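## Task

The bin of loose parts has already come through the pass box and sits on the floor just in front of it; the door joining the rooms is locked. Put the bin on the bench so that its entire bottom rests on the bench top. The pass box has two doors, and neither one unlocks until the opposite one is completely closed; at the end both must be completely closed. Release the bin and move the robots away from it. Any robot that falls over or is left leaning means failure.

## Robot and tools

Robots. There are two identical Hello Robot Stretch 4 units, r1 and r2. Each one has an omni-wheel base, a mast carrying a lift, an arm that telescopes forward, a three-joint wrist (yaw, pitch, roll) and a two-finger gripper. A robot stands about 1.6 m tall, and its base edge is never more than 0.23 m from the base origin. Cameras: r1_head_camera, r1_head_left_camera, r1_head_right_camera, r1_wrist_camera and the matching r2_ names. A loose object may sometimes get a brief shove from outside.

Frames. The base frame sits on the floor under the centre of the base, with x ahead, y to the left and z up. hand_pose is expressed in this frame and marks a point between the fingertips of the open gripper; the printed value may be slightly off. Odometry is the base frame as it was when the scene began, and it is built only from wheel rotation, so slipping counts as movement. Heading runs from -3.142 to 3.142 and is positive to the left. Each robot reports in its own frames, so their positions relative to each other can only be judged from images, lidar_m and wrist_depth_mm.

execute_actions. The argument actions is a list that holds one action or is empty (an empty list just fetches state and pictures). An action is an object keyed by robot name, r1 and/or r2, with a separate entry per robot. For each robot give base, joints or both, optionally with pace and contact_limits; end_of_arm must be sent by itself. base takes one command only, and it is a relative move counted from the base's last reported position: translate_m (metres, forward positive, -2 to 2), strafe_m (metres sideways, left positive, -2 to 2) or rotate_rad (radians, counter-clockwise seen from above positive, -3.2 to 3.2). joints holds absolute targets by name: lift_m 0 to 1.2 m; arm_m 0 to 0.55 m of extension; wrist_yaw_rad -1.134 to 4.276 (0 straight ahead, positive to the left, 3.14 tucked back, and above 3.4 the arm can get in the way); wrist_pitch_rad -1.117 to 4.259 (0 level, 1.57 pointing down); wrist_roll_rad -1.117 to 4.259 (0 keeps the fingers level, positive turns clockwise when viewed from behind); gripper_m -0.038 to 0.141, the fingertip gap in metres, where negative values press the fingers together. A joint target outside its range is clipped and reported. Any other bad value or unknown key rejects the whole call. pace is slow, default, fast or max, giving base speeds of 0.1, 0.3, 0.4 or 0.6 m/s and turn rates of 1, 2, 3 or 4 rad/s; with the lift above 0.2 m these caps come down, as far as 0.3 m/s and 1 rad/s at 1.2 m. contact_limits {"arm_m": x}, with x between 0 and 0.75 (0.5 if omitted), sets how hard the arm may push before it halts. end_of_arm "enable_torque" switches wrist or gripper motors that have shut off back on. All motions in one action start at the same moment. A robot, joint or base that is left out can still be driving toward its previous target. cameras picks which images come back: omit it or pass ["all"] for all of them, or pass [] for none. Once a call reports a stop, later calls in the same reply are skipped. The robot keeps its last command while you compose your reply.

wait {seconds 0 to 10} lets the scene run on and then returns state and images. zoom_image {camera, region [x0,y0,x1,y1]}, in pixels from the top-left corner and at most 504x504, enlarges part of the latest full image. finished_scene {scene} closes the current scene for good once the last command has settled; the goal has to be met and stay met.

Results. base_status and joint_status describe how each motion finished. done means the target was reached (for the base, the wheels turned the full amount, even if they slipped). off_target means it stopped short and may still be pushing. contact_stop_at_<key> means it hit something: the lift, arm or wheels go slack, so a lift can sink or a base can roll. limit_stop_at_<name> means a built-in limit acted; limit_stop_at_tilt means the robot leans more than 6 degrees and takes no lift, arm or wheel commands until it straightens; limit_stop_at_own_body means a self-collision was blocked, so move away from the body. torque_fault means a wrist or gripper motor shut off and goes limp until enable_torque is sent. on_its_own lists what was not commanded, and its "held at" shows a target, not an actual position. lidar_m lists 12 distances in metres in 30-degree sectors, the first straight ahead and then counter-clockwise (4th left, 7th behind, 10th right); "-" means nothing was seen or the object is closer than 0.25 m. It covers heights from about 0.15 m up to the robot's height, sees the other robot and may miss glass or thin legs. wrist_depth_mm is a 7x7 grid of depths in millimetres (100 to 2000), read from the top left. turned_by_wheels versus turned_by_imu: a gap above roughly 0.1 rad suggests a collision or slipping. base_tilt gives degrees forward and right, with a fixed bias of about 1.5 degrees. motor_effort is a percentage of maximum, with the peak in brackets; for wheel_0 to wheel_2, positive means turning right. Gripper readings do not show whether anything is held; a firm squeeze at a command of 0 or more usually shows up as a change in gripper effort.

Gripping. Command a gap smaller than the object's width. Squeezing tighter pulls the object toward the wrist, and opening pushes it back out. If the fingertips get stuck on a surface below them, raise the lift. To unfold the wrist at the start, send lift_m 0.4 together with wrist_yaw_rad 0 in a single action. Tilting the gripper upward while rolled can set off a self-body stop.

Avoid. Do not let the two robots press into each other: after contact, even millimetres more of driving presses hard, and no reading reports robot-to-robot contact. The same command can move the two bases up to about 3 cm apart per metre, so a shared load can be pulled and tip a robot. Do not turn or drive with more than 1 kg held while arm_m is above 0.2, especially at fast speeds, and avoid hard, high pushes or pulls. A level gripper holding more than about 2 kg can trigger a torque fault. Avoid drops, slips, slamming the doors and hard hits.

Each tool is called after ">>>" in YAML: its name, and indented under it one key for each argument.

## Session

>>> execute_actions:
  actions: []

Scene clock: 0.00 s.
r1.base_odometry: x=+0.000 y=+0.000 heading=+0.000 (m, m, rad; r1's odometry frame)
r1.turned_by_wheels: +0.000 (rad since the last result)
r1.turned_by_imu: +0.000 (rad since the last result)
r1.base_tilt: forward=-0.3 right=-0.1 (deg)
r1.lidar_m: 0.78 0.80 0.69 0.64 0.66 0.90 1.71 2.19 2.37 3.63 1.16 0.83
r1.base_status: not commanded
r1.joint_positions: lift_m=+0.235 arm_m=-0.003 wrist_yaw_rad=+3.100 wrist_pitch_rad=+0.020 wrist_roll_rad=-0.003 gripper_m=+0.057
r1.joint_status: not commanded
r1.motor_effort: lift_m=+21 arm_m=-1 wrist_yaw_rad=+0 wrist_pitch_rad=-7 wrist_roll_rad=-2 gripper_m=-3 wheel_0=+0 wheel_1=+0 wheel_2=+0 (%)
r1.hand_pose: x=-0.1162 y=+0.0993 z=+0.4075 quat_wxyz=(+0.021, -0.010, -0.001, +1.000) (m; r1's base frame)
r1.wrist_depth_mm: - 144 - - 1708 976 715 / - 122 208 - 1756 1008 723 / - 123 172 - 1808 1025 723 / 121 146 273 - 1863 1042 732 / 224 - - - 1708 1042 741 / 233 1499 1205 1308 202 931 741 / 227 1042 960 - 976 854 759
r2.base_odometry: x=+0.000 y=+0.000 heading=+0.000 (m, m, rad; r2's odometry frame)
r2.turned_by_wheels: +0.000 (rad since the last result)
r2.turned_by_imu: +0.000 (rad since the last result)
r2.base_tilt: forward=-0.4 right=-1.0 (deg)
r2.lidar_m: 0.86 1.27 3.27 2.33 2.00 2.26 1.34 1.03 0.99 1.07 0.81 0.79
r2.base_status: not commanded
r2.joint_positions: lift_m=+0.167 arm_m=-0.001 wrist_yaw_rad=+3.040 wrist_pitch_rad=+0.003 wrist_roll_rad=+0.016 gripper_m=+0.057
r2.joint_status: not commanded
r2.motor_effort: lift_m=+18 arm_m=-1 wrist_yaw_rad=-1 wrist_pitch_rad=-5 wrist_roll_rad=-1 gripper_m=-3 wheel_0=-1 wheel_1=+0 wheel_2=+0 (%)
r2.hand_pose: x=-0.1082 y=+0.1163 z=+0.3438 quat_wxyz=(+0.051, -0.001, +0.008, +0.999) (m; r2's base frame)
r2.wrist_depth_mm: - 143 1618 - - - - / 106 143 1661 1983 - - - / 112 144 264 - - - - / 142 171 1576 - - - - / 1042 1255 1499 - - - - / 1008 1182 196 1205 200 1182 1182 / 831 768 854 - 820 768 820
pictures: r1_head_camera, r1_head_left_camera, r1_head_right_camera, r1_wrist_camera, r2_head_camera, r2_head_left_camera, r2_head_right_camera, r2_wrist_camera
Images, in order (width x height): r1_head_camera 420x560, r1_head_left_camera 420x672, r1_head_right_camera 420x672, r1_wrist_camera 616x392, r2_head_camera 420x560, r2_head_left_camera 420x672, r2_head_right_camera 420x672, r2_wrist_camera 616x392.

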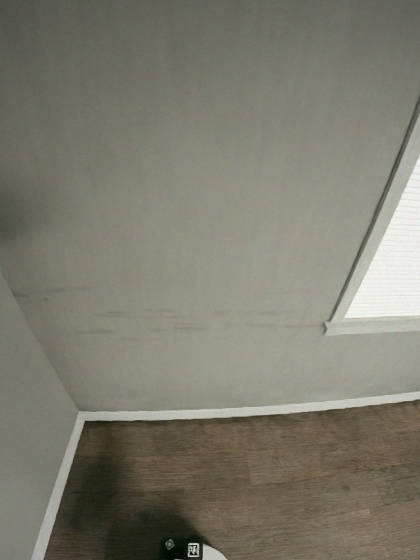

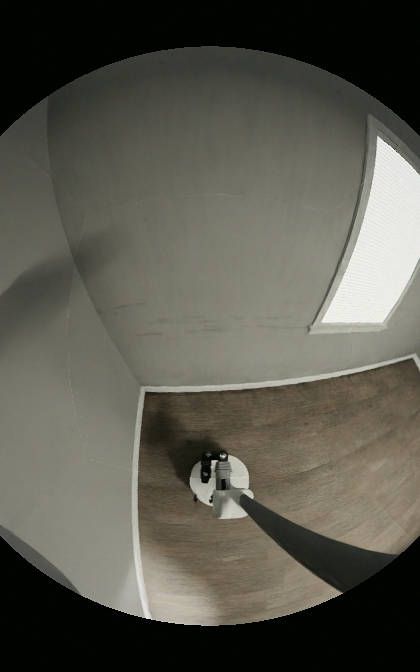

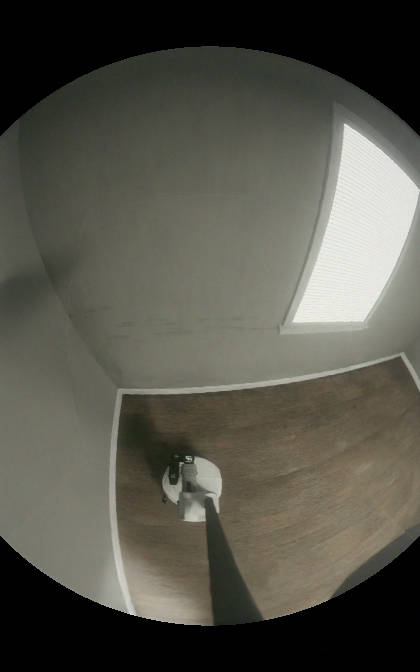

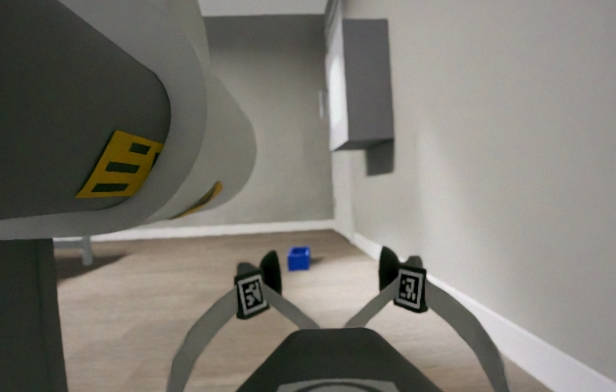

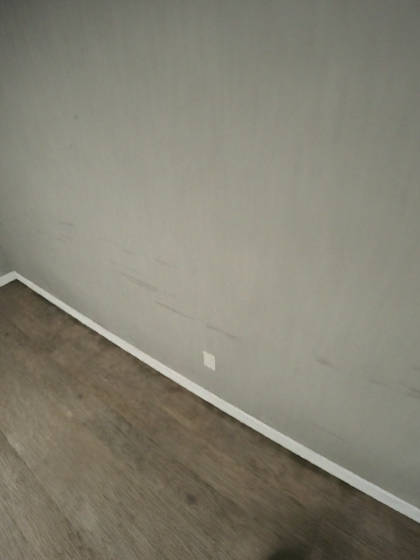

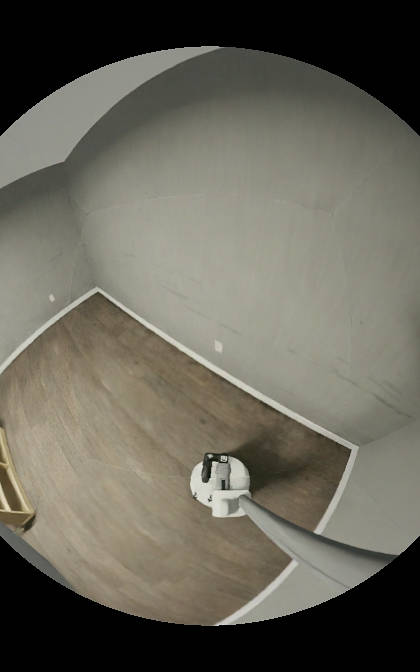

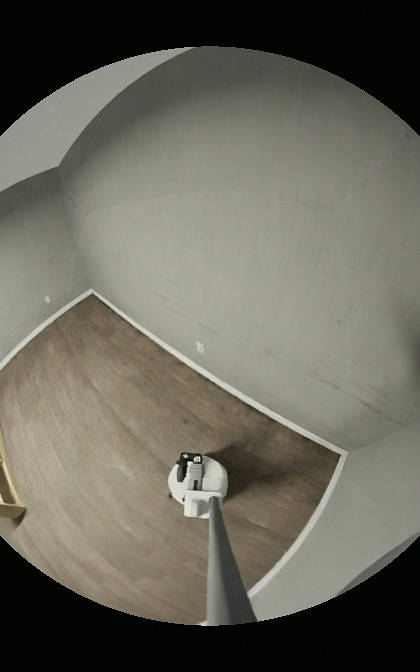

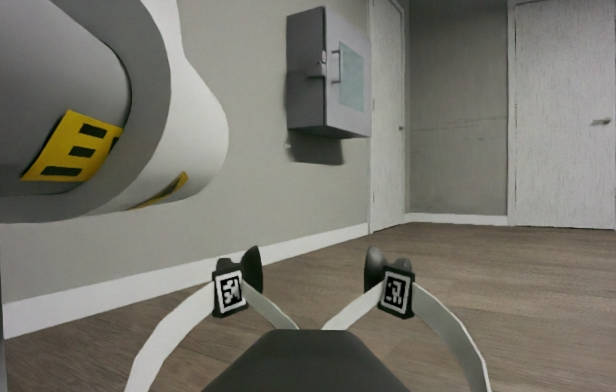

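>>> execute_actions:
  actions:
    - {"r1":{"base":{"rotate_rad":-3.1},"joints":{"lift_m":0.4,"wrist_yaw_rad":0},"pace":"fast"},"r2":{"base":{"rotate_rad":2.75},"joints":{"lift_m":0.4,"wrist_yaw_rad":0},"pace":"fast"}}
  cameras: []

>>> execute_actions:
  actions:
    - {"r1":{"base":{"translate_m":1.3},"joints":{"wrist_pitch_rad":0.7,"gripper_m":0.141},"pace":"max"},"r2":{"base":{"translate_m":1.3},"pace":"max"}}

Scene clock: 3.13 s.
r1.base_odometry: x=+0.000 y=+0.000 heading=-3.100 (m, m, rad; r1's odometry frame)
r1.turned_by_wheels: -3.100 (rad since the last result)
r1.turned_by_imu: -3.080 (rad since the last result)
r1.base_tilt: forward=-0.2 right=-0.1 (deg)
r1.lidar_m: 1.69 2.19 2.55 3.14 1.12 0.82 0.80 0.83 0.67 0.62 0.68 0.95
r1.base_status: done
r1.joint_positions: lift_m=+0.400 arm_m=-0.003 wrist_yaw_rad=+0.000 wrist_pitch_rad=+0.020 wrist_roll_rad=-0.003 gripper_m=+0.057
r1.joint_status: all done
r1.motor_effort: lift_m=+24(26) arm_m=-1(0) wrist_yaw_rad=-3(7) wrist_pitch_rad=-7(6) wrist_roll_rad=-2(2) gripper_m=-4(3) wheel_0=+0(7) wheel_1=+0(7) wheel_2=+0(6) (%)
r1.hand_pose: x=+0.4569 y=-0.0873 z=+0.5723 quat_wxyz=(+1.000, -0.002, +0.010, +0.000) (m; r1's base frame)
r1.wrist_depth_mm: - - - - 1397 1160 798 / - - - - 1464 1205 809 / - - - - 1537 1229 820 / 1921 - - - - 1255 842 / - - - - - 1281 842 / 1808 1983 1618 1708 202 1098 854 / 1366 1397 1281 - 1308 1078 842
r2.base_odometry: x=+0.000 y=+0.000 heading=+2.750 (m, m, rad; r2's odometry frame)
r2.turned_by_wheels: +2.750 (rad since the last result)
r2.turned_by_imu: +2.736 (rad since the last result)
r2.base_tilt: forward=-0.5 right=-1.1 (deg)
r2.lidar_m: 1.85 1.26 1.01 1.00 0.99 0.80 0.79 0.89 1.40 3.28 2.18 2.00
r2.base_status: done
r2.joint_positions: lift_m=+0.400 arm_m=-0.001 wrist_yaw_rad=+0.000 wrist_pitch_rad=+0.003 wrist_roll_rad=+0.016 gripper_m=+0.057
r2.joint_status: all done
r2.motor_effort: lift_m=+21(23) arm_m=-1(1) wrist_yaw_rad=-2(7) wrist_pitch_rad=-7(8) wrist_roll_rad=+0(1) gripper_m=-3(4) wheel_0=-1(12) wheel_1=+1(7) wheel_2=+1(11) (%)
r2.hand_pose: x=+0.4584 y=-0.0873 z=+0.5770 quat_wxyz=(+1.000, +0.008, +0.002, +0.000) (m; r2's base frame)
r2.wrist_depth_mm: 1205 1537 - - - - - / 1205 1499 - - - - - / 1182 1499 - - - - - / 1182 1618 - - - - - / 1229 1618 - - - - - / 1182 1537 197 1863 200 1863 1708 / 1229 1229 1308 - 1281 1205 1336
pictures: none
No camera images: the call's "cameras" was empty. Leave "cameras" out to get every camera's image.

Scene clock: 7.10 s.
r1.base_odometry: x=-1.299 y=-0.054 heading=-3.100 (m, m, rad; r1's odometry frame)
r1.turned_by_wheels: +0.000 (rad since the last result)
r1.turned_by_imu: -0.003 (rad since the last result)
r1.base_tilt: forward=-0.2 right=+0.0 (deg)
r1.lidar_m: 2.39 2.75 1.36 1.88 2.99 2.17 2.08 0.94 0.65 0.61 0.54 0.58
r1.base_status: done
r1.joint_positions: lift_m=+0.400 arm_m=-0.003 wrist_yaw_rad=+0.000 wrist_pitch_rad=+0.702 wrist_roll_rad=-0.003 gripper_m=+0.141
r1.joint_status: all done
r1.motor_effort: lift_m=+23(24) arm_m=-1(0) wrist_yaw_rad=-1(2) wrist_pitch_rad=-5(5) wrist_roll_rad=-3(2) gripper_m=+0(1) wheel_0=+0(6) wheel_1=+0(10) wheel_2=-1(14) (%)
r1.hand_pose: x=+0.3887 y=-0.0874 z=+0.3917 quat_wxyz=(+0.939, -0.002, +0.344, +0.001) (m; r1's base frame)
r1.wrist_depth_mm: - - - 1921 1756 1138 788 / 1618 1537 1464 1397 1308 1160 798 / 1205 1160 1118 1078 1060 1025 809 / 960 946 904 891 842 854 788 / 798 788 768 741 732 715 715 / 683 676 634 647 609 603 621 / 609 591 597 - 580 564 554
r2.base_odometry: x=-1.202 y=+0.496 heading=+2.750 (m, m, rad; r2's odometry frame)
r2.turned_by_wheels: +0.000 (rad since the last result)
r2.turned_by_imu: -0.002 (rad since the last result)
r2.base_tilt: forward=-0.4 right=-0.9 (deg)
r2.lidar_m: 1.88 0.68 0.65 0.77 0.89 1.37 2.06 2.28 3.53 1.26 1.22 2.66
r2.base_status: done
r2.joint_positions: lift_m=+0.400 arm_m=-0.001 wrist_yaw_rad=+0.000 wrist_pitch_rad=+0.003 wrist_roll_rad=+0.016 gripper_m=+0.057
r2.joint_status: not commanded
r2.motor_effort: lift_m=+20(21) arm_m=-1(1) wrist_yaw_rad=-3(3) wrist_pitch_rad=-6(7) wrist_roll_rad=+0(2) gripper_m=-3(4) wheel_0=+1(7) wheel_1=+0(7) wheel_2=+1(14) (%)
r2.hand_pose: x=+0.4584 y=-0.0874 z=+0.5771 quat_wxyz=(+1.000, +0.008, +0.002, +0.000) (m; r2's base frame)
r2.wrist_depth_mm: 842 1255 1863 - - - - / 715 1281 1921 - - - - / 741 1255 1921 - - - - / 946 1281 1863 - - - - / 960 1281 1708 - - - - / 946 1229 198 1863 200 1863 1756 / 946 1138 1336 - 1281 1205 1336
pictures: r1_head_camera, r1_head_left_camera, r1_head_right_camera, r1_wrist_camera, r2_head_camera, r2_head_left_camera, r2_head_right_camera, r2_wrist_camera
Images, in order (width x height): r1_head_camera 420x560, r1_head_left_camera 420x672, r1_head_right_camera 420x672, r1_wrist_camera 616x392, r2_head_camera 420x560, r2_head_left_camera 420x672, r2_head_right_camera 420x672, r2_wrist_camera 616x392.

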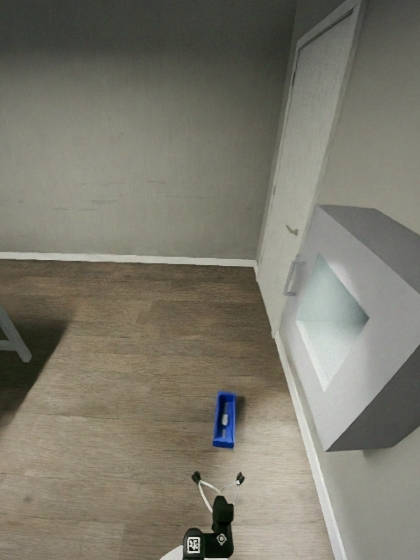

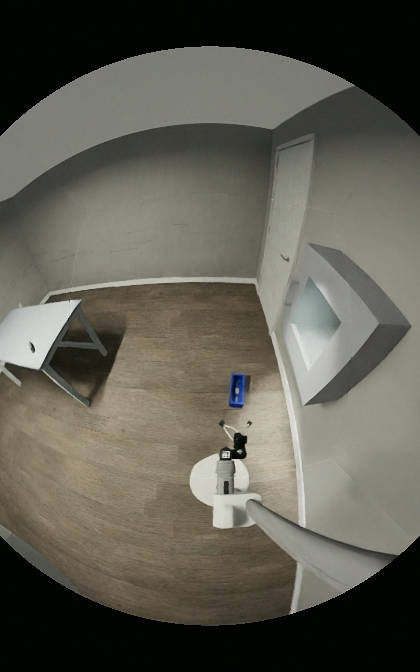

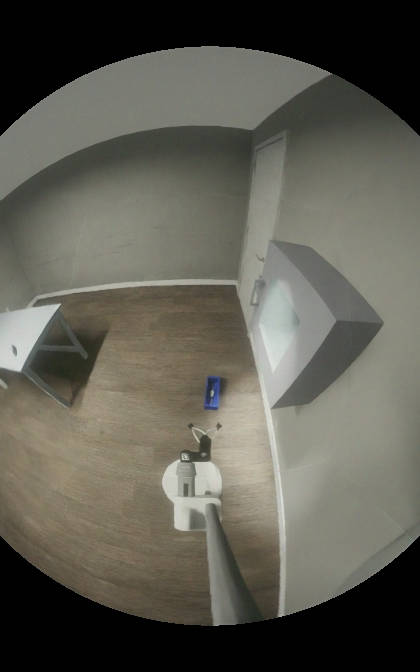

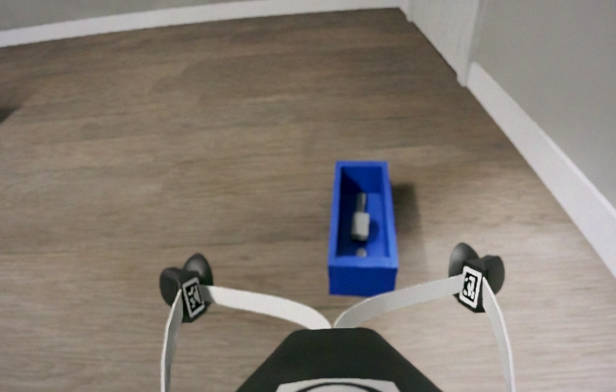

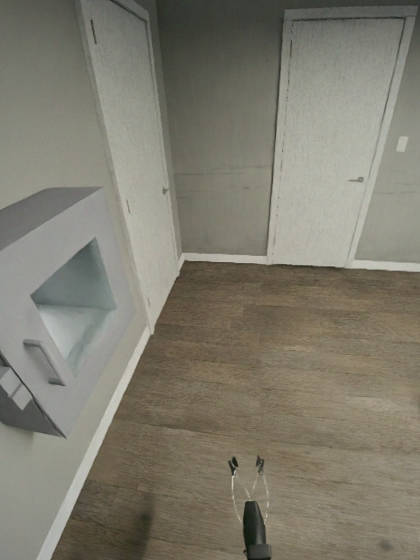

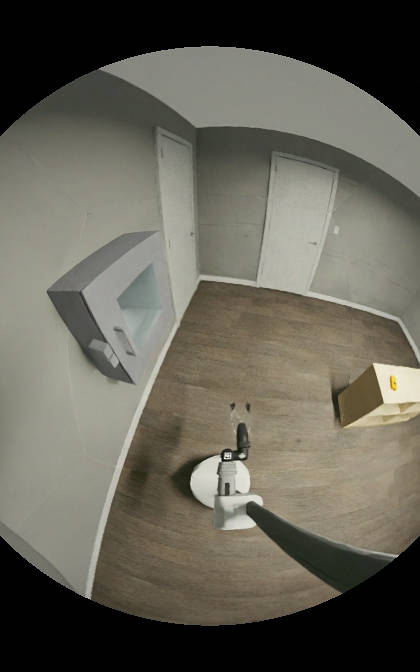

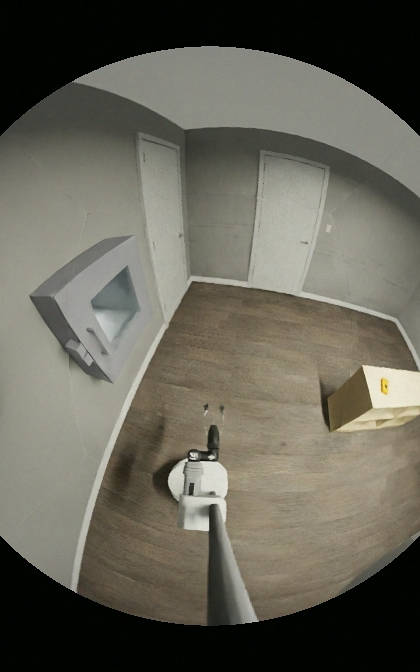

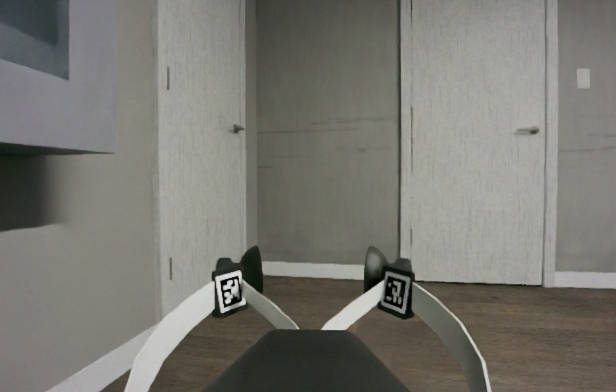

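>>> execute_actions:
  actions:
    - {"r1":{"base":{"translate_m":0.3},"joints":{"wrist_pitch_rad":1.45,"arm_m":0.25,"lift_m":0.3},"pace":"fast"}}
  cameras: ["r1_head_camera","r1_wrist_camera","r1_head_right_camera","r2_head_left_camera"]

>>> zoom_image:
  camera: "r1_head_right_camera"
  region: [220,200,420,460]

>>> zoom_image:
  camera: "r2_head_left_camera"
  region: [30,220,190,400]

Scene clock: 10.17 s.
r1.base_odometry: x=-1.599 y=-0.067 heading=-3.100 (m, m, rad; r1's odometry frame)
r1.turned_by_wheels: +0.000 (rad since the last result)
r1.turned_by_imu: -0.002 (rad since the last result)
r1.base_tilt: forward=-0.2 right=-0.1 (deg)
r1.lidar_m: 2.33 2.44 1.30 1.26 3.43 2.50 2.38 0.93 0.68 0.41 0.39 0.58
r1.base_status: done
r1.joint_positions: lift_m=+0.300 arm_m=+0.249 wrist_yaw_rad=+0.000 wrist_pitch_rad=+1.450 wrist_roll_rad=-0.003 gripper_m=+0.141
r1.joint_status: all done
r1.motor_effort: lift_m=+16(22) arm_m=+6(7) wrist_yaw_rad=-2(0) wrist_pitch_rad=+0(3) wrist_roll_rad=-2(2) gripper_m=+1(0) wheel_0=-2(4) wheel_1=-2(8) wheel_2=-1(13) (%)
r1.hand_pose: x=+0.4546 y=-0.0874 z=+0.1922 quat_wxyz=(+0.748, -0.001, +0.663, +0.001) (m; r1's base frame)
r1.wrist_depth_mm: 469 462 455 452 442 439 436 / 462 459 449 442 351 430 427 / 452 449 442 436 418 418 418 / 445 439 433 427 413 413 413 / 439 430 427 421 402 382 404 / 430 424 415 407 387 332 399 / 421 418 413 - 382 359 394
r2.base_odometry: x=-1.202 y=+0.496 heading=+2.750 (m, m, rad; r2's odometry frame)
r2.turned_by_wheels: +0.000 (rad since the last result)
r2.turned_by_imu: -0.001 (rad since the last result)
r2.base_tilt: forward=-0.5 right=-1.0 (deg)
r2.lidar_m: 1.90 0.68 0.64 0.78 0.86 1.38 2.06 2.29 3.52 1.25 1.25 2.68
r2.base_status: not commanded
r2.joint_positions: lift_m=+0.400 arm_m=-0.001 wrist_yaw_rad=+0.000 wrist_pitch_rad=+0.003 wrist_roll_rad=+0.016 gripper_m=+0.057
r2.joint_status: not commanded
r2.motor_effort: lift_m=+20(19) arm_m=-1(1) wrist_yaw_rad=-2(1) wrist_pitch_rad=-7(7) wrist_roll_rad=-2(1) gripper_m=-4(5) wheel_0=+1(1) wheel_1=+0(0) wheel_2=+1(1) (%)
r2.hand_pose: x=+0.4584 y=-0.0874 z=+0.5771 quat_wxyz=(+1.000, +0.008, +0.002, +0.000) (m; r2's base frame)
r2.wrist_depth_mm: 831 1255 1921 - - - - / 707 1255 1921 - - - - / 741 1255 1921 - - - - / 976 1308 1921 - - - - / 960 1281 1661 - - - - / 976 1229 197 1863 200 1863 1863 / 960 1138 1336 - 1281 1205 1336
pictures: r1_head_camera, r1_head_right_camera, r1_wrist_camera, r2_head_left_camera
Images, in order (width x height): r1_head_camera 420x560, r1_head_right_camera 420x672, r1_wrist_camera 616x392, r2_head_left_camera 420x672.

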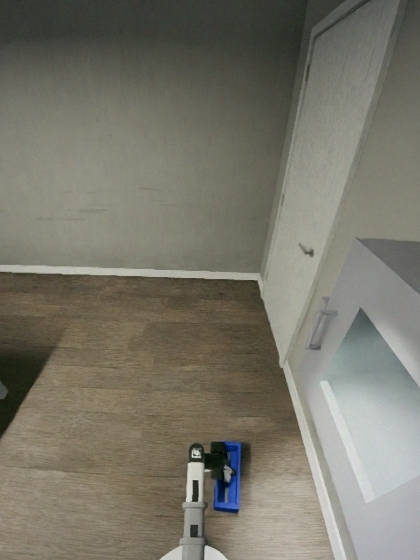

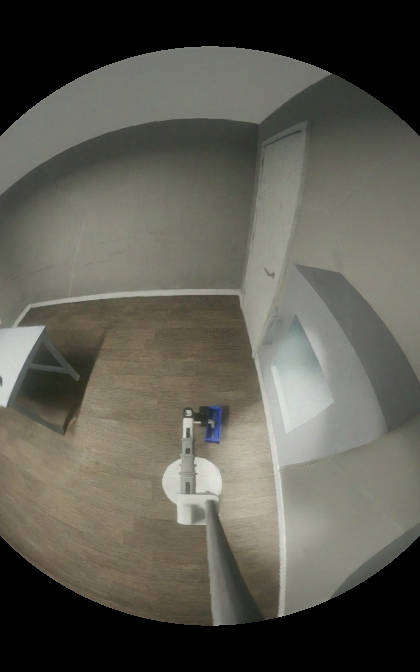

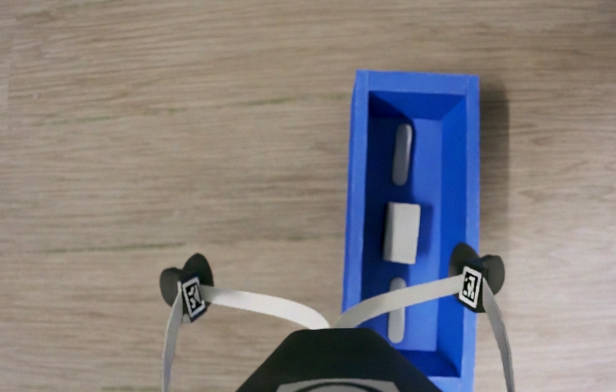

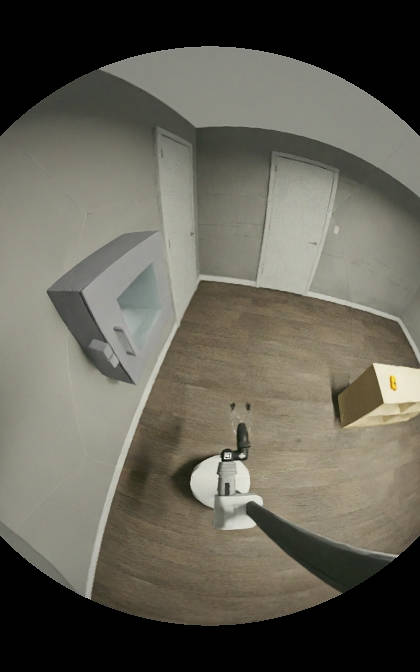

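Region (220, 200, 420, 460) of r1_head_right_camera's 420x672 image, scaled by 1.938, with more detail than that image has; it fills the left 388 columns of this view, and the rest is white.

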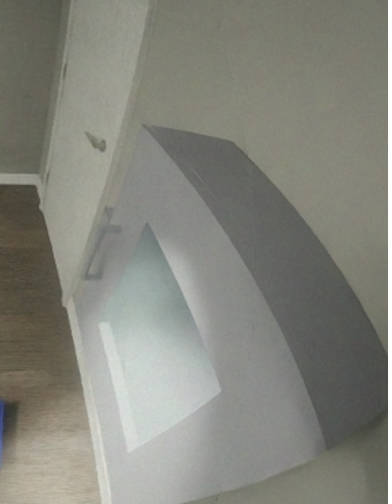

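Region (30, 220, 190, 400) of r2_head_left_camera's 420x672 image, scaled by 2.800, with more detail than that image has.

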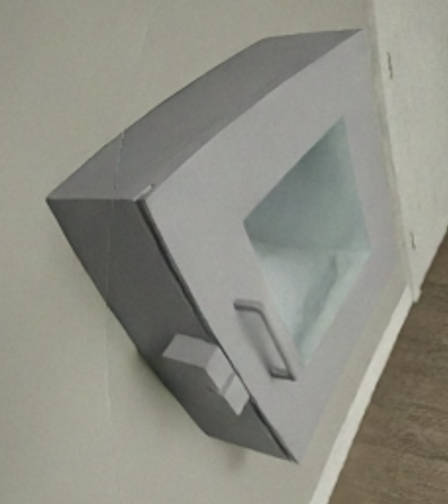

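>>> execute_actions:
  actions:
    - {"r1":{"base":{"strafe_m":-0.065},"joints":{"lift_m":0.22}},"r2":{"base":{"rotate_rad":1.39},"joints":{"lift_m":0.6,"gripper_m":0},"pace":"fast"}}
  cameras: ["r1_wrist_camera","r2_head_right_camera","r2_wrist_camera"]

Scene clock: 12.43 s.
r1.base_odometry: x=-1.601 y=-0.002 heading=-3.100 (m, m, rad; r1's odometry frame)
r1.turned_by_wheels: +0.000 (rad since the last result)
r1.turned_by_imu: -0.001 (rad since the last result)
r1.base_tilt: forward=-0.2 right=+0.0 (deg)
r1.lidar_m: 2.12 2.44 1.39 1.34 3.41 2.49 2.39 0.83 0.61 0.33 0.36 0.48
r1.base_status: done
r1.joint_positions: lift_m=+0.220 arm_m=+0.249 wrist_yaw_rad=+0.000 wrist_pitch_rad=+1.450 wrist_roll_rad=-0.003 gripper_m=+0.141
r1.joint_status: all done
r1.motor_effort: lift_m=+16(17) arm_m=+6(6) wrist_yaw_rad=-2(1) wrist_pitch_rad=+0(1) wrist_roll_rad=-2(1) gripper_m=+0(2) wheel_0=-1(6) wheel_1=+1(8) wheel_2=-1(0) (%)
r1.hand_pose: x=+0.4546 y=-0.0874 z=+0.1122 quat_wxyz=(+0.748, -0.001, +0.663, +0.001) (m; r1's base frame)
r1.wrist_depth_mm: 379 377 370 366 314 355 351 / 375 370 364 309 291 349 345 / 366 362 357 338 338 343 340 / 362 355 351 334 330 340 336 / 353 351 345 300 324 332 329 / 347 343 336 285 258 325 324 / 343 340 334 - 253 324 319
r2.base_odometry: x=-1.202 y=+0.496 heading=-2.143 (m, m, rad; r2's odometry frame)
r2.turned_by_wheels: +1.390 (rad since the last result)
r2.turned_by_imu: +1.383 (rad since the last result)
r2.base_tilt: forward=-0.4 right=-1.1 (deg)
r2.lidar_m: 0.77 0.81 1.08 2.04 2.11 2.82 2.37 1.23 2.77 2.62 0.81 0.66
r2.base_status: done
r2.joint_positions: lift_m=+0.600 arm_m=-0.001 wrist_yaw_rad=+0.000 wrist_pitch_rad=+0.003 wrist_roll_rad=+0.016 gripper_m=+0.000
r2.joint_status: all done
r2.motor_effort: lift_m=+21(23) arm_m=-1(1) wrist_yaw_rad=-3(1) wrist_pitch_rad=-7(7) wrist_roll_rad=-1(0) gripper_m=-6(8) wheel_0=-1(7) wheel_1=+0(6) wheel_2=+1(10) (%)
r2.hand_pose: x=+0.4584 y=-0.0874 z=+0.7770 quat_wxyz=(+1.000, +0.008, +0.002, +0.000) (m; r2's base frame)
r2.wrist_depth_mm: 564 564 564 564 569 564 384 / 564 564 564 569 569 564 418 / 569 569 569 569 569 569 449 / 574 574 574 574 569 574 445 / 574 574 574 574 580 569 445 / 580 585 186 193 186 585 580 / 585 585 585 - 580 585 580
pictures: r1_wrist_camera, r2_head_right_camera, r2_wrist_camera
Images, in order (width x height): r1_wrist_camera 616x392, r2_head_right_camera 420x672, r2_wrist_camera 616x392.

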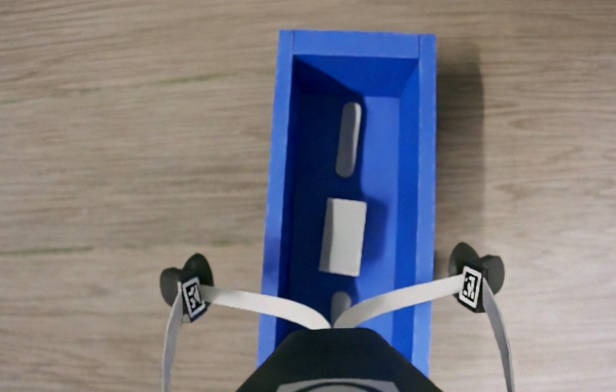

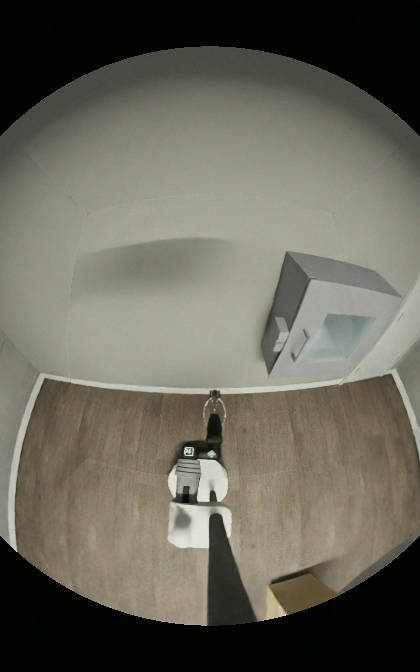

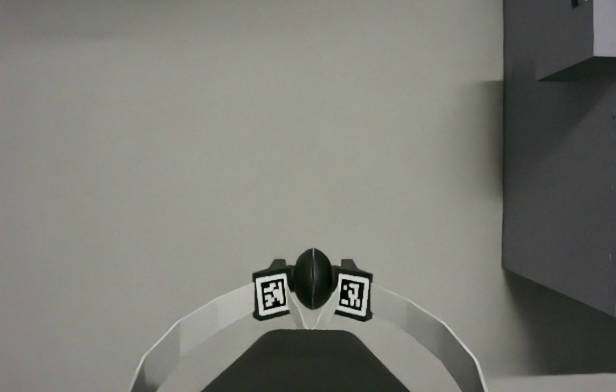

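>>> execute_actions:
  actions:
    - {"r1":{"base":{"strafe_m":-0.014},"joints":{"lift_m":0.14,"arm_m":0.26}},"r2":{"base":{"strafe_m":-0.34}}}
  cameras: ["r1_wrist_camera","r2_wrist_camera"]

>>> execute_actions:
  actions:
    - {"r1":{"joints":{"gripper_m":0.03}},"r2":{"joints":{"arm_m":0.14},"contact_limits":{"arm_m":0.2},"pace":"slow"}}
  cameras: ["r1_wrist_camera","r2_head_camera","r2_wrist_camera"]

Scene clock: 15.83 s.
r1.base_odometry: x=-1.602 y=+0.012 heading=-3.100 (m, m, rad; r1's odometry frame)
r1.turned_by_wheels: +0.000 (rad since the last result)
r1.turned_by_imu: -0.001 (rad since the last result)
r1.base_tilt: forward=-0.3 right=-0.1 (deg)
r1.lidar_m: 2.07 2.42 1.39 1.36 3.44 2.51 2.39 0.81 0.56 0.35 0.34 0.48
r1.base_status: done
r1.joint_positions: lift_m=+0.141 arm_m=+0.259 wrist_yaw_rad=+0.000 wrist_pitch_rad=+1.450 wrist_roll_rad=-0.003 gripper_m=+0.141
r1.joint_status: all done
r1.motor_effort: lift_m=+5(17) arm_m=+6(5) wrist_yaw_rad=-1(0) wrist_pitch_rad=+0(3) wrist_roll_rad=-1(1) gripper_m=-1(3) wheel_0=+0(5) wheel_1=+0(9) wheel_2=-2(1) (%)
r1.hand_pose: x=+0.4644 y=-0.0874 z=+0.0330 quat_wxyz=(+0.748, -0.001, +0.663, +0.001) (m; r1's base frame)
r1.wrist_depth_mm: 300 296 291 208 202 279 278 / 294 290 285 267 242 274 273 / 289 285 279 267 263 270 268 / 283 279 237 262 259 266 264 / 277 276 222 228 251 260 259 / 272 270 191 223 176 198 254 / 268 264 219 - 170 253 250
r2.base_odometry: x=-1.488 y=+0.680 heading=-2.143 (m, m, rad; r2's odometry frame)
r2.turned_by_wheels: +0.000 (rad since the last result)
r2.turned_by_imu: +0.000 (rad since the last result)
r2.base_tilt: forward=-0.5 right=-1.0 (deg)
r2.lidar_m: 0.52 0.83 1.12 2.40 2.45 3.29 1.12 1.14 2.39 2.30 0.85 0.59
r2.base_status: done
r2.joint_positions: lift_m=+0.600 arm_m=-0.001 wrist_yaw_rad=+0.000 wrist_pitch_rad=+0.003 wrist_roll_rad=+0.016 gripper_m=+0.000
r2.joint_status: not commanded
r2.motor_effort: lift_m=+21(21) arm_m=-1(1) wrist_yaw_rad=-2(3) wrist_pitch_rad=-6(5) wrist_roll_rad=-1(1) gripper_m=-10(8) wheel_0=+1(10) wheel_1=+0(9) wheel_2=+0(0) (%)
r2.hand_pose: x=+0.4584 y=-0.0874 z=+0.7770 quat_wxyz=(+1.000, +0.008, +0.002, +0.000) (m; r2's base frame)
r2.wrist_depth_mm: 569 574 569 340 340 904 750 / 574 580 585 340 342 931 759 / 585 580 580 342 342 931 759 / 585 591 585 345 343 345 345 / 591 591 585 345 345 345 347 / 597 591 186 194 186 349 349 / 597 597 597 - 597 597 597
pictures: r1_wrist_camera, r2_wrist_camera
Images, in order (width x height): r1_wrist_camera 616x392, r2_wrist_camera 616x392.

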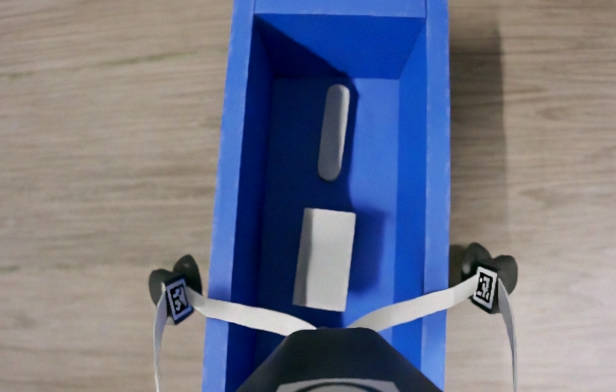

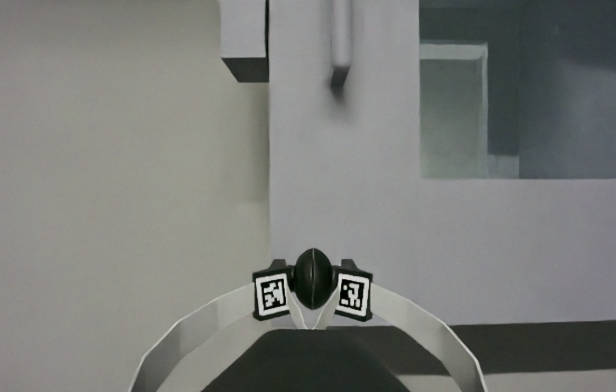

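Scene clock: 17.97 s.
r1.base_odometry: x=-1.602 y=+0.012 heading=-3.100 (m, m, rad; r1's odometry frame)
r1.turned_by_wheels: +0.000 (rad since the last result)
r1.turned_by_imu: +0.000 (rad since the last result)
r1.base_tilt: forward=-0.2 right=+0.0 (deg)
r1.lidar_m: 0.58 2.45 1.39 1.37 3.41 2.50 2.38 0.81 0.58 0.34 0.32 0.48
r1.base_status: not commanded
r1.joint_positions: lift_m=+0.140 arm_m=+0.259 wrist_yaw_rad=+0.000 wrist_pitch_rad=+1.452 wrist_roll_rad=-0.003 gripper_m=+0.031
r1.joint_status: all done
r1.motor_effort: lift_m=+17(18) arm_m=+6(6) wrist_yaw_rad=+0(2) wrist_pitch_rad=-4(9) wrist_roll_rad=-3(3) gripper_m=-33(33) wheel_0=+1(1) wheel_1=+0(0) wheel_2=-1(1) (%)
r1.hand_pose: x=+0.4641 y=-0.0874 z=+0.0320 quat_wxyz=(+0.748, -0.001, +0.664, +0.001) (m; r1's base frame)
r1.wrist_depth_mm: 291 286 281 207 204 270 268 / 286 281 227 253 247 265 264 / 281 277 232 250 249 260 258 / 276 271 238 245 246 256 255 / 271 267 241 212 241 252 251 / 266 263 184 236 237 166 199 / 262 258 191 - 127 245 244
r2.base_odometry: x=-1.488 y=+0.680 heading=-2.143 (m, m, rad; r2's odometry frame)
r2.turned_by_wheels: +0.000 (rad since the last result)
r2.turned_by_imu: +0.000 (rad since the last result)
r2.base_tilt: forward=-0.5 right=-1.1 (deg)
r2.lidar_m: 0.53 0.83 1.11 2.39 2.48 3.28 1.12 1.13 2.40 2.31 0.85 0.60
r2.base_status: not commanded
r2.joint_positions: lift_m=+0.600 arm_m=+0.108 wrist_yaw_rad=-0.003 wrist_pitch_rad=+0.003 wrist_roll_rad=+0.016 gripper_m=+0.000
r2.joint_status: arm_m contact_stop (moved +0.109 of +0.141)
r2.on_its_own: arm_m is slack since a contact_stop (your +0.140 is given up)
r2.motor_effort: lift_m=+21(21) arm_m=+0(14) wrist_yaw_rad=+6(26) wrist_pitch_rad=-4(5) wrist_roll_rad=+1(0) gripper_m=-4(7) wheel_0=+3(3) wheel_1=+0(2) wheel_2=-3(8) (%)
r2.contact_limits: arm_m 0.2
r2.hand_pose: x=+0.5671 y=-0.0882 z=+0.7772 quat_wxyz=(+1.000, +0.008, +0.001, -0.001) (m; r2's base frame)
r2.wrist_depth_mm: 469 469 256 233 233 798 759 / 473 469 473 234 236 809 768 / 473 473 480 236 236 820 759 / 477 477 477 237 237 237 240 / 480 480 480 238 240 239 240 / 480 484 186 195 186 240 240 / 488 484 484 - 242 242 243
pictures: r1_wrist_camera, r2_head_camera, r2_wrist_camera
Images, in order (width x height): r1_wrist_camera 616x392, r2_head_camera 420x560, r2_wrist_camera 616x392.

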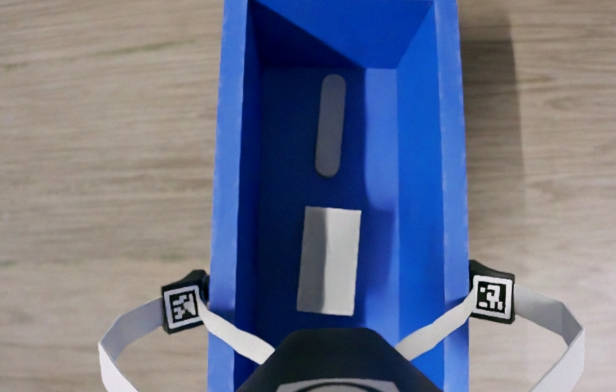

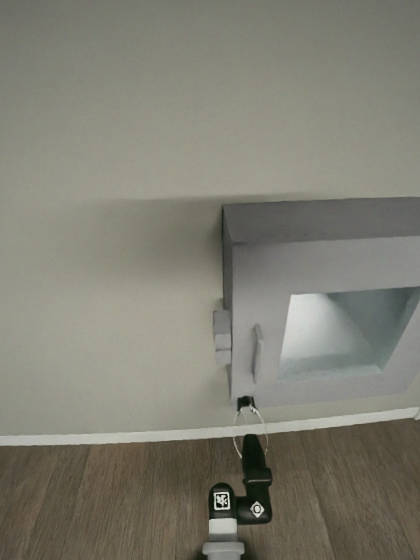

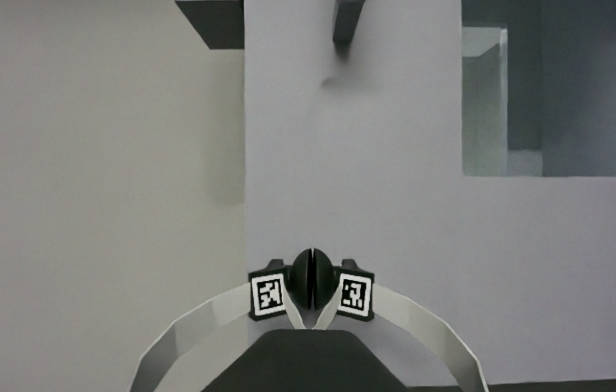

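Shut. Lift.

>>> execute_actions:
  actions:
    - {"r1":{"joints":{"lift_m":0.25}},"r2":{"joints":{"arm_m":0},"base":{"translate_m":-0.1}}}
  cameras: []

>>> execute_actions:
  actions:
    - {"r1":{"base":{"strafe_m":0.7},"joints":{"lift_m":1.02,"arm_m":0.2}}}
  cameras: []

>>> execute_actions:
  actions:
    - {"r1":{"base":{"rotate_rad":1.1},"pace":"slow"}}
  cameras: ["r1_wrist_camera","r1_head_camera","r1_head_left_camera"]

Scene clock: 20.30 s.
r1.base_odometry: x=-1.602 y=+0.012 heading=-3.100 (m, m, rad; r1's odometry frame)
r1.turned_by_wheels: +0.000 (rad since the last result)
r1.turned_by_imu: -0.001 (rad since the last result)
r1.base_tilt: forward=-0.2 right=+0.0 (deg)
r1.lidar_m: 0.34 2.45 1.38 1.35 3.40 2.50 2.38 0.81 0.58 0.34 0.32 0.34
r1.base_status: not commanded
r1.joint_positions: lift_m=+0.249 arm_m=+0.259 wrist_yaw_rad=+0.000 wrist_pitch_rad=+1.452 wrist_roll_rad=-0.003 gripper_m=+0.031
r1.joint_status: all done
r1.motor_effort: lift_m=+27(30) arm_m=+6(6) wrist_yaw_rad=-2(0) wrist_pitch_rad=-4(5) wrist_roll_rad=-2(2) gripper_m=-35(35) wheel_0=+1(1) wheel_1=+0(0) wheel_2=-1(1) (%)
r1.hand_pose: x=+0.4641 y=-0.0874 z=+0.1412 quat_wxyz=(+0.748, -0.001, +0.664, +0.001) (m; r1's base frame)
r1.wrist_depth_mm: 410 404 397 206 204 382 377 / 404 397 227 254 246 375 375 / 397 392 233 249 249 368 368 / 392 384 239 245 245 364 362 / 384 377 240 212 241 355 355 / 377 373 184 236 237 166 349 / 370 366 191 - 127 347 345
r2.base_odometry: x=-1.433 y=+0.764 heading=-2.143 (m, m, rad; r2's odometry frame)
r2.turned_by_wheels: +0.000 (rad since the last result)
r2.turned_by_imu: +0.000 (rad since the last result)
r2.base_tilt: forward=-0.5 right=-0.9 (deg)
r2.lidar_m: 0.62 0.92 1.25 2.40 2.45 3.30 1.02 1.02 2.41 2.31 1.34 0.69
r2.base_status: done
r2.joint_positions: lift_m=+0.600 arm_m=+0.001 wrist_yaw_rad=+0.000 wrist_pitch_rad=+0.003 wrist_roll_rad=+0.016 gripper_m=+0.000
r2.joint_status: all done
r2.motor_effort: lift_m=+21(21) arm_m=-5(3) wrist_yaw_rad=-2(7) wrist_pitch_rad=-5(7) wrist_roll_rad=-1(1) gripper_m=-7(6) wheel_0=-1(6) wheel_1=+0(5) wheel_2=-1(9) (%)
r2.hand_pose: x=+0.4603 y=-0.0874 z=+0.7770 quat_wxyz=(+1.000, +0.008, +0.002, +0.000) (m; r2's base frame)
r2.wrist_depth_mm: 668 668 668 436 439 960 768 / 676 668 683 436 439 1025 768 / 676 676 668 442 439 1025 778 / 676 683 676 442 442 442 442 / 691 683 683 442 445 445 445 / 683 691 186 194 186 691 691 / 691 699 699 - 699 707 699
pictures: none
No camera images: the call's "cameras" was empty. Leave "cameras" out to get every camera's image.

Scene clock: 24.13 s.
r1.base_odometry: x=-1.573 y=-0.687 heading=-3.100 (m, m, rad; r1's odometry frame)
r1.turned_by_wheels: +0.000 (rad since the last result)
r1.turned_by_imu: -0.002 (rad since the last result)
r1.base_tilt: forward=-0.3 right=-0.1 (deg)
r1.lidar_m: 0.26 0.93 0.66 0.72 3.15 2.49 2.38 1.82 1.32 1.03 1.05 0.27
r1.base_status: done
r1.joint_positions: lift_m=+1.019 arm_m=+0.201 wrist_yaw_rad=+0.000 wrist_pitch_rad=+1.452 wrist_roll_rad=-0.003 gripper_m=+0.031
r1.joint_status: all done
r1.motor_effort: lift_m=+27(27) arm_m=-6(7) wrist_yaw_rad=-1(1) wrist_pitch_rad=-5(5) wrist_roll_rad=-2(2) gripper_m=-32(33) wheel_0=+1(8) wheel_1=+0(8) wheel_2=-1(3) (%)
r1.hand_pose: x=+0.4063 y=-0.0874 z=+0.9112 quat_wxyz=(+0.748, -0.001, +0.664, +0.001) (m; r1's base frame)
r1.wrist_depth_mm: 1281 1229 1229 206 204 1182 1160 / 1255 1229 227 253 247 1160 1138 / 1229 1205 233 250 250 1138 1118 / 1205 1182 238 246 245 1118 1098 / 1182 1138 240 212 241 1098 1098 / 1160 1138 184 236 236 166 1078 / 1138 1138 191 - 127 1060 1060
r2.base_odometry: x=-1.433 y=+0.764 heading=-2.143 (m, m, rad; r2's odometry frame)
r2.turned_by_wheels: +0.000 (rad since the last result)
r2.turned_by_imu: -0.001 (rad since the last result)
r2.base_tilt: forward=-0.4 right=-0.9 (deg)
r2.lidar_m: 0.63 0.93 1.25 2.39 2.47 3.28 1.02 1.02 2.42 2.32 1.34 0.69
r2.base_status: not commanded
r2.joint_positions: lift_m=+0.600 arm_m=+0.001 wrist_yaw_rad=+0.000 wrist_pitch_rad=+0.003 wrist_roll_rad=+0.016 gripper_m=+0.000
r2.joint_status: not commanded
r2.motor_effort: lift_m=+21(21) arm_m=-5(5) wrist_yaw_rad=-1(2) wrist_pitch_rad=-7(8) wrist_roll_rad=+1(0) gripper_m=-7(7) wheel_0=-1(1) wheel_1=+0(0) wheel_2=-2(2) (%)
r2.hand_pose: x=+0.4603 y=-0.0874 z=+0.7770 quat_wxyz=(+1.000, +0.008, +0.002, +0.000) (m; r2's base frame)
r2.wrist_depth_mm: 676 668 668 433 436 946 759 / 668 676 683 436 436 1025 759 / 683 676 676 439 439 1025 768 / 676 691 683 439 445 439 439 / 683 683 691 439 449 445 442 / 691 691 185 193 187 691 691 / 691 691 691 - 691 691 691
pictures: none
No camera images: the call's "cameras" was empty. Leave "cameras" out to get every camera's image.

Scene clock: 26.53 s.
r1.base_odometry: x=-1.573 y=-0.687 heading=-2.000 (m, m, rad; r1's odometry frame)
r1.turned_by_wheels: +1.100 (rad since the last result)
r1.turned_by_imu: +1.092 (rad since the last result)
r1.base_tilt: forward=-0.2 right=+0.0 (deg)
r1.lidar_m: 0.25 0.86 3.18 2.43 2.35 1.75 1.29 1.00 1.06 1.74 2.33 0.27
r1.base_status: done
r1.joint_positions: lift_m=+1.019 arm_m=+0.201 wrist_yaw_rad=+0.000 wrist_pitch_rad=+1.451 wrist_roll_rad=-0.003 gripper_m=+0.031
r1.joint_status: not commanded
r1.motor_effort: lift_m=+27(27) arm_m=-6(7) wrist_yaw_rad=-2(2) wrist_pitch_rad=-4(4) wrist_roll_rad=-3(3) gripper_m=-37(34) wheel_0=-1(5) wheel_1=+0(0) wheel_2=+0(3) (%)
r1.hand_pose: x=+0.4063 y=-0.0874 z=+0.9112 quat_wxyz=(+0.748, -0.001, +0.664, +0.001) (m; r1's base frame)
r1.wrist_depth_mm: 1281 418 433 206 204 1160 1160 / 1229 1229 226 253 246 1160 1160 / 1205 1229 231 249 249 1138 1118 / 1205 1182 237 246 246 1098 1118 / 1182 1160 240 212 241 1098 1078 / 1160 1138 184 236 237 166 1078 / 1138 1118 190 - 127 1060 1060
r2.base_odometry: x=-1.433 y=+0.764 heading=-2.143 (m, m, rad; r2's odometry frame)
r2.turned_by_wheels: +0.000 (rad since the last result)
r2.turned_by_imu: -0.001 (rad since the last result)
r2.base_tilt: forward=-0.5 right=-1.0 (deg)
r2.lidar_m: 0.62 0.94 1.25 2.39 2.47 3.30 1.02 1.02 2.40 2.30 1.34 0.67
r2.base_status: not commanded
r2.joint_positions: lift_m=+0.600 arm_m=+0.001 wrist_yaw_rad=+0.000 wrist_pitch_rad=+0.003 wrist_roll_rad=+0.016 gripper_m=+0.000
r2.joint_status: not commanded
r2.motor_effort: lift_m=+21(21) arm_m=-5(5) wrist_yaw_rad=+0(3) wrist_pitch_rad=-6(7) wrist_roll_rad=-1(1) gripper_m=-7(7) wheel_0=-1(1) wheel_1=+0(0) wheel_2=-2(1) (%)
r2.hand_pose: x=+0.4603 y=-0.0874 z=+0.7770 quat_wxyz=(+1.000, +0.008, +0.002, +0.000) (m; r2's base frame)
r2.wrist_depth_mm: 668 668 668 436 436 976 768 / 676 668 683 436 436 1008 768 / 683 683 676 436 439 1025 778 / 676 683 676 442 439 445 445 / 683 691 676 445 442 445 445 / 683 691 186 193 186 691 691 / 691 699 699 - 691 691 699
pictures: r1_head_camera, r1_head_left_camera, r1_wrist_camera
Images, in order (width x height): r1_head_camera 420x560, r1_head_left_camera 420x672, r1_wrist_camera 616x392.

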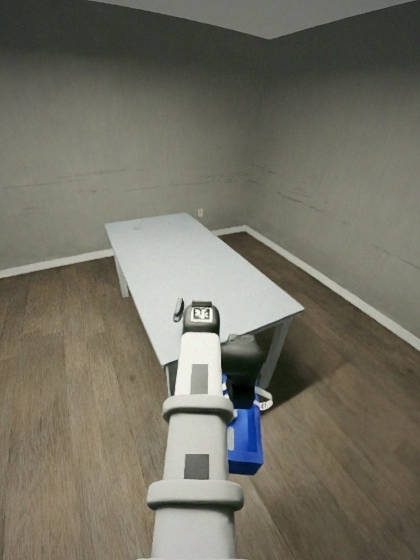

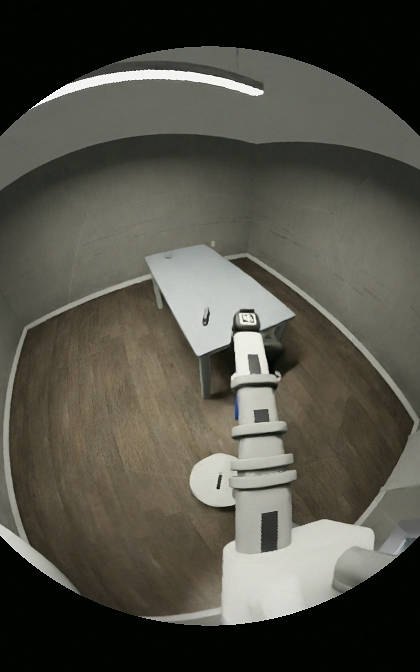

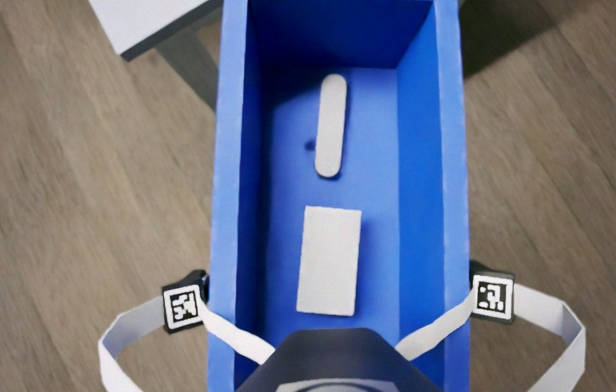

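>>> execute_actions:
  actions:
    - {"r1":{"base":{"translate_m":0.3},"joints":{"arm_m":0.5,"lift_m":0.97}}}
  cameras: ["r1_wrist_camera","r1_head_camera"]

Scene clock: 29.37 s.
r1.base_odometry: x=-1.698 y=-0.960 heading=-2.000 (m, m, rad; r1's odometry frame)
r1.turned_by_wheels: +0.000 (rad since the last result)
r1.turned_by_imu: -0.001 (rad since the last result)
r1.base_tilt: forward=-0.2 right=+0.0 (deg)
r1.lidar_m: 0.39 0.40 2.91 2.59 2.50 2.11 1.56 1.27 1.31 2.20 2.20 0.52
r1.base_status: done
r1.joint_positions: lift_m=+0.970 arm_m=+0.499 wrist_yaw_rad=+0.000 wrist_pitch_rad=+1.452 wrist_roll_rad=-0.003 gripper_m=+0.031
r1.joint_status: all done
r1.motor_effort: lift_m=+18(26) arm_m=+6(7) wrist_yaw_rad=-2(0) wrist_pitch_rad=-4(7) wrist_roll_rad=-2(3) gripper_m=-35(34) wheel_0=+1(4) wheel_1=+0(7) wheel_2=+0(9) (%)
r1.hand_pose: x=+0.7042 y=-0.0874 z=+0.8619 quat_wxyz=(+0.748, -0.001, +0.664, +0.001) (m; r1's base frame)
r1.wrist_depth_mm: 366 357 353 206 204 338 336 / 359 351 229 254 247 332 332 / 351 347 233 249 249 327 327 / 345 340 239 246 246 322 320 / 340 336 240 212 241 317 315 / 334 278 184 237 237 166 309 / 329 317 191 - 127 307 307
r2.base_odometry: x=-1.433 y=+0.764 heading=-2.143 (m, m, rad; r2's odometry frame)
r2.turned_by_wheels: +0.000 (rad since the last result)
r2.turned_by_imu: -0.001 (rad since the last result)
r2.base_tilt: forward=-0.4 right=-1.1 (deg)
r2.lidar_m: 0.63 0.93 1.26 2.39 2.48 3.30 1.01 1.03 2.40 2.30 1.33 0.69
r2.base_status: not commanded
r2.joint_positions: lift_m=+0.600 arm_m=+0.001 wrist_yaw_rad=+0.000 wrist_pitch_rad=+0.003 wrist_roll_rad=+0.016 gripper_m=+0.000
r2.joint_status: not commanded
r2.motor_effort: lift_m=+21(21) arm_m=-5(5) wrist_yaw_rad=-2(0) wrist_pitch_rad=-5(7) wrist_roll_rad=-2(1) gripper_m=-5(7) wheel_0=-1(1) wheel_1=+0(0) wheel_2=-2(2) (%)
r2.hand_pose: x=+0.4603 y=-0.0874 z=+0.7770 quat_wxyz=(+1.000, +0.008, +0.002, +0.000) (m; r2's base frame)
r2.wrist_depth_mm: 668 668 668 430 436 960 768 / 676 668 683 436 439 1008 768 / 683 668 683 439 439 991 778 / 676 676 683 439 442 442 442 / 683 676 676 442 442 442 445 / 683 691 185 193 186 691 699 / 683 691 683 - 691 699 691
pictures: r1_head_camera, r1_wrist_camera
Images, in order (width x height): r1_head_camera 420x560, r1_wrist_camera 616x392.

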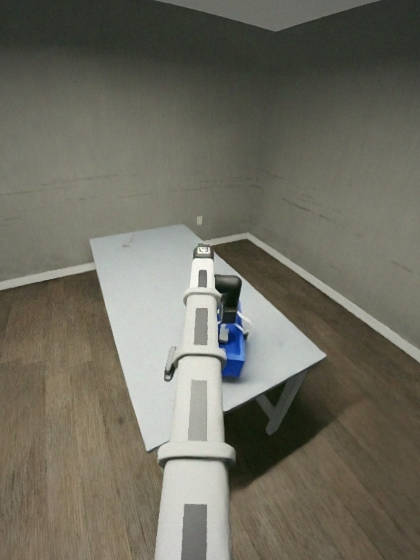

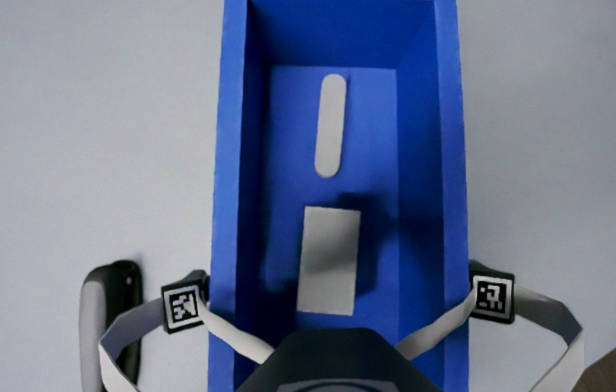

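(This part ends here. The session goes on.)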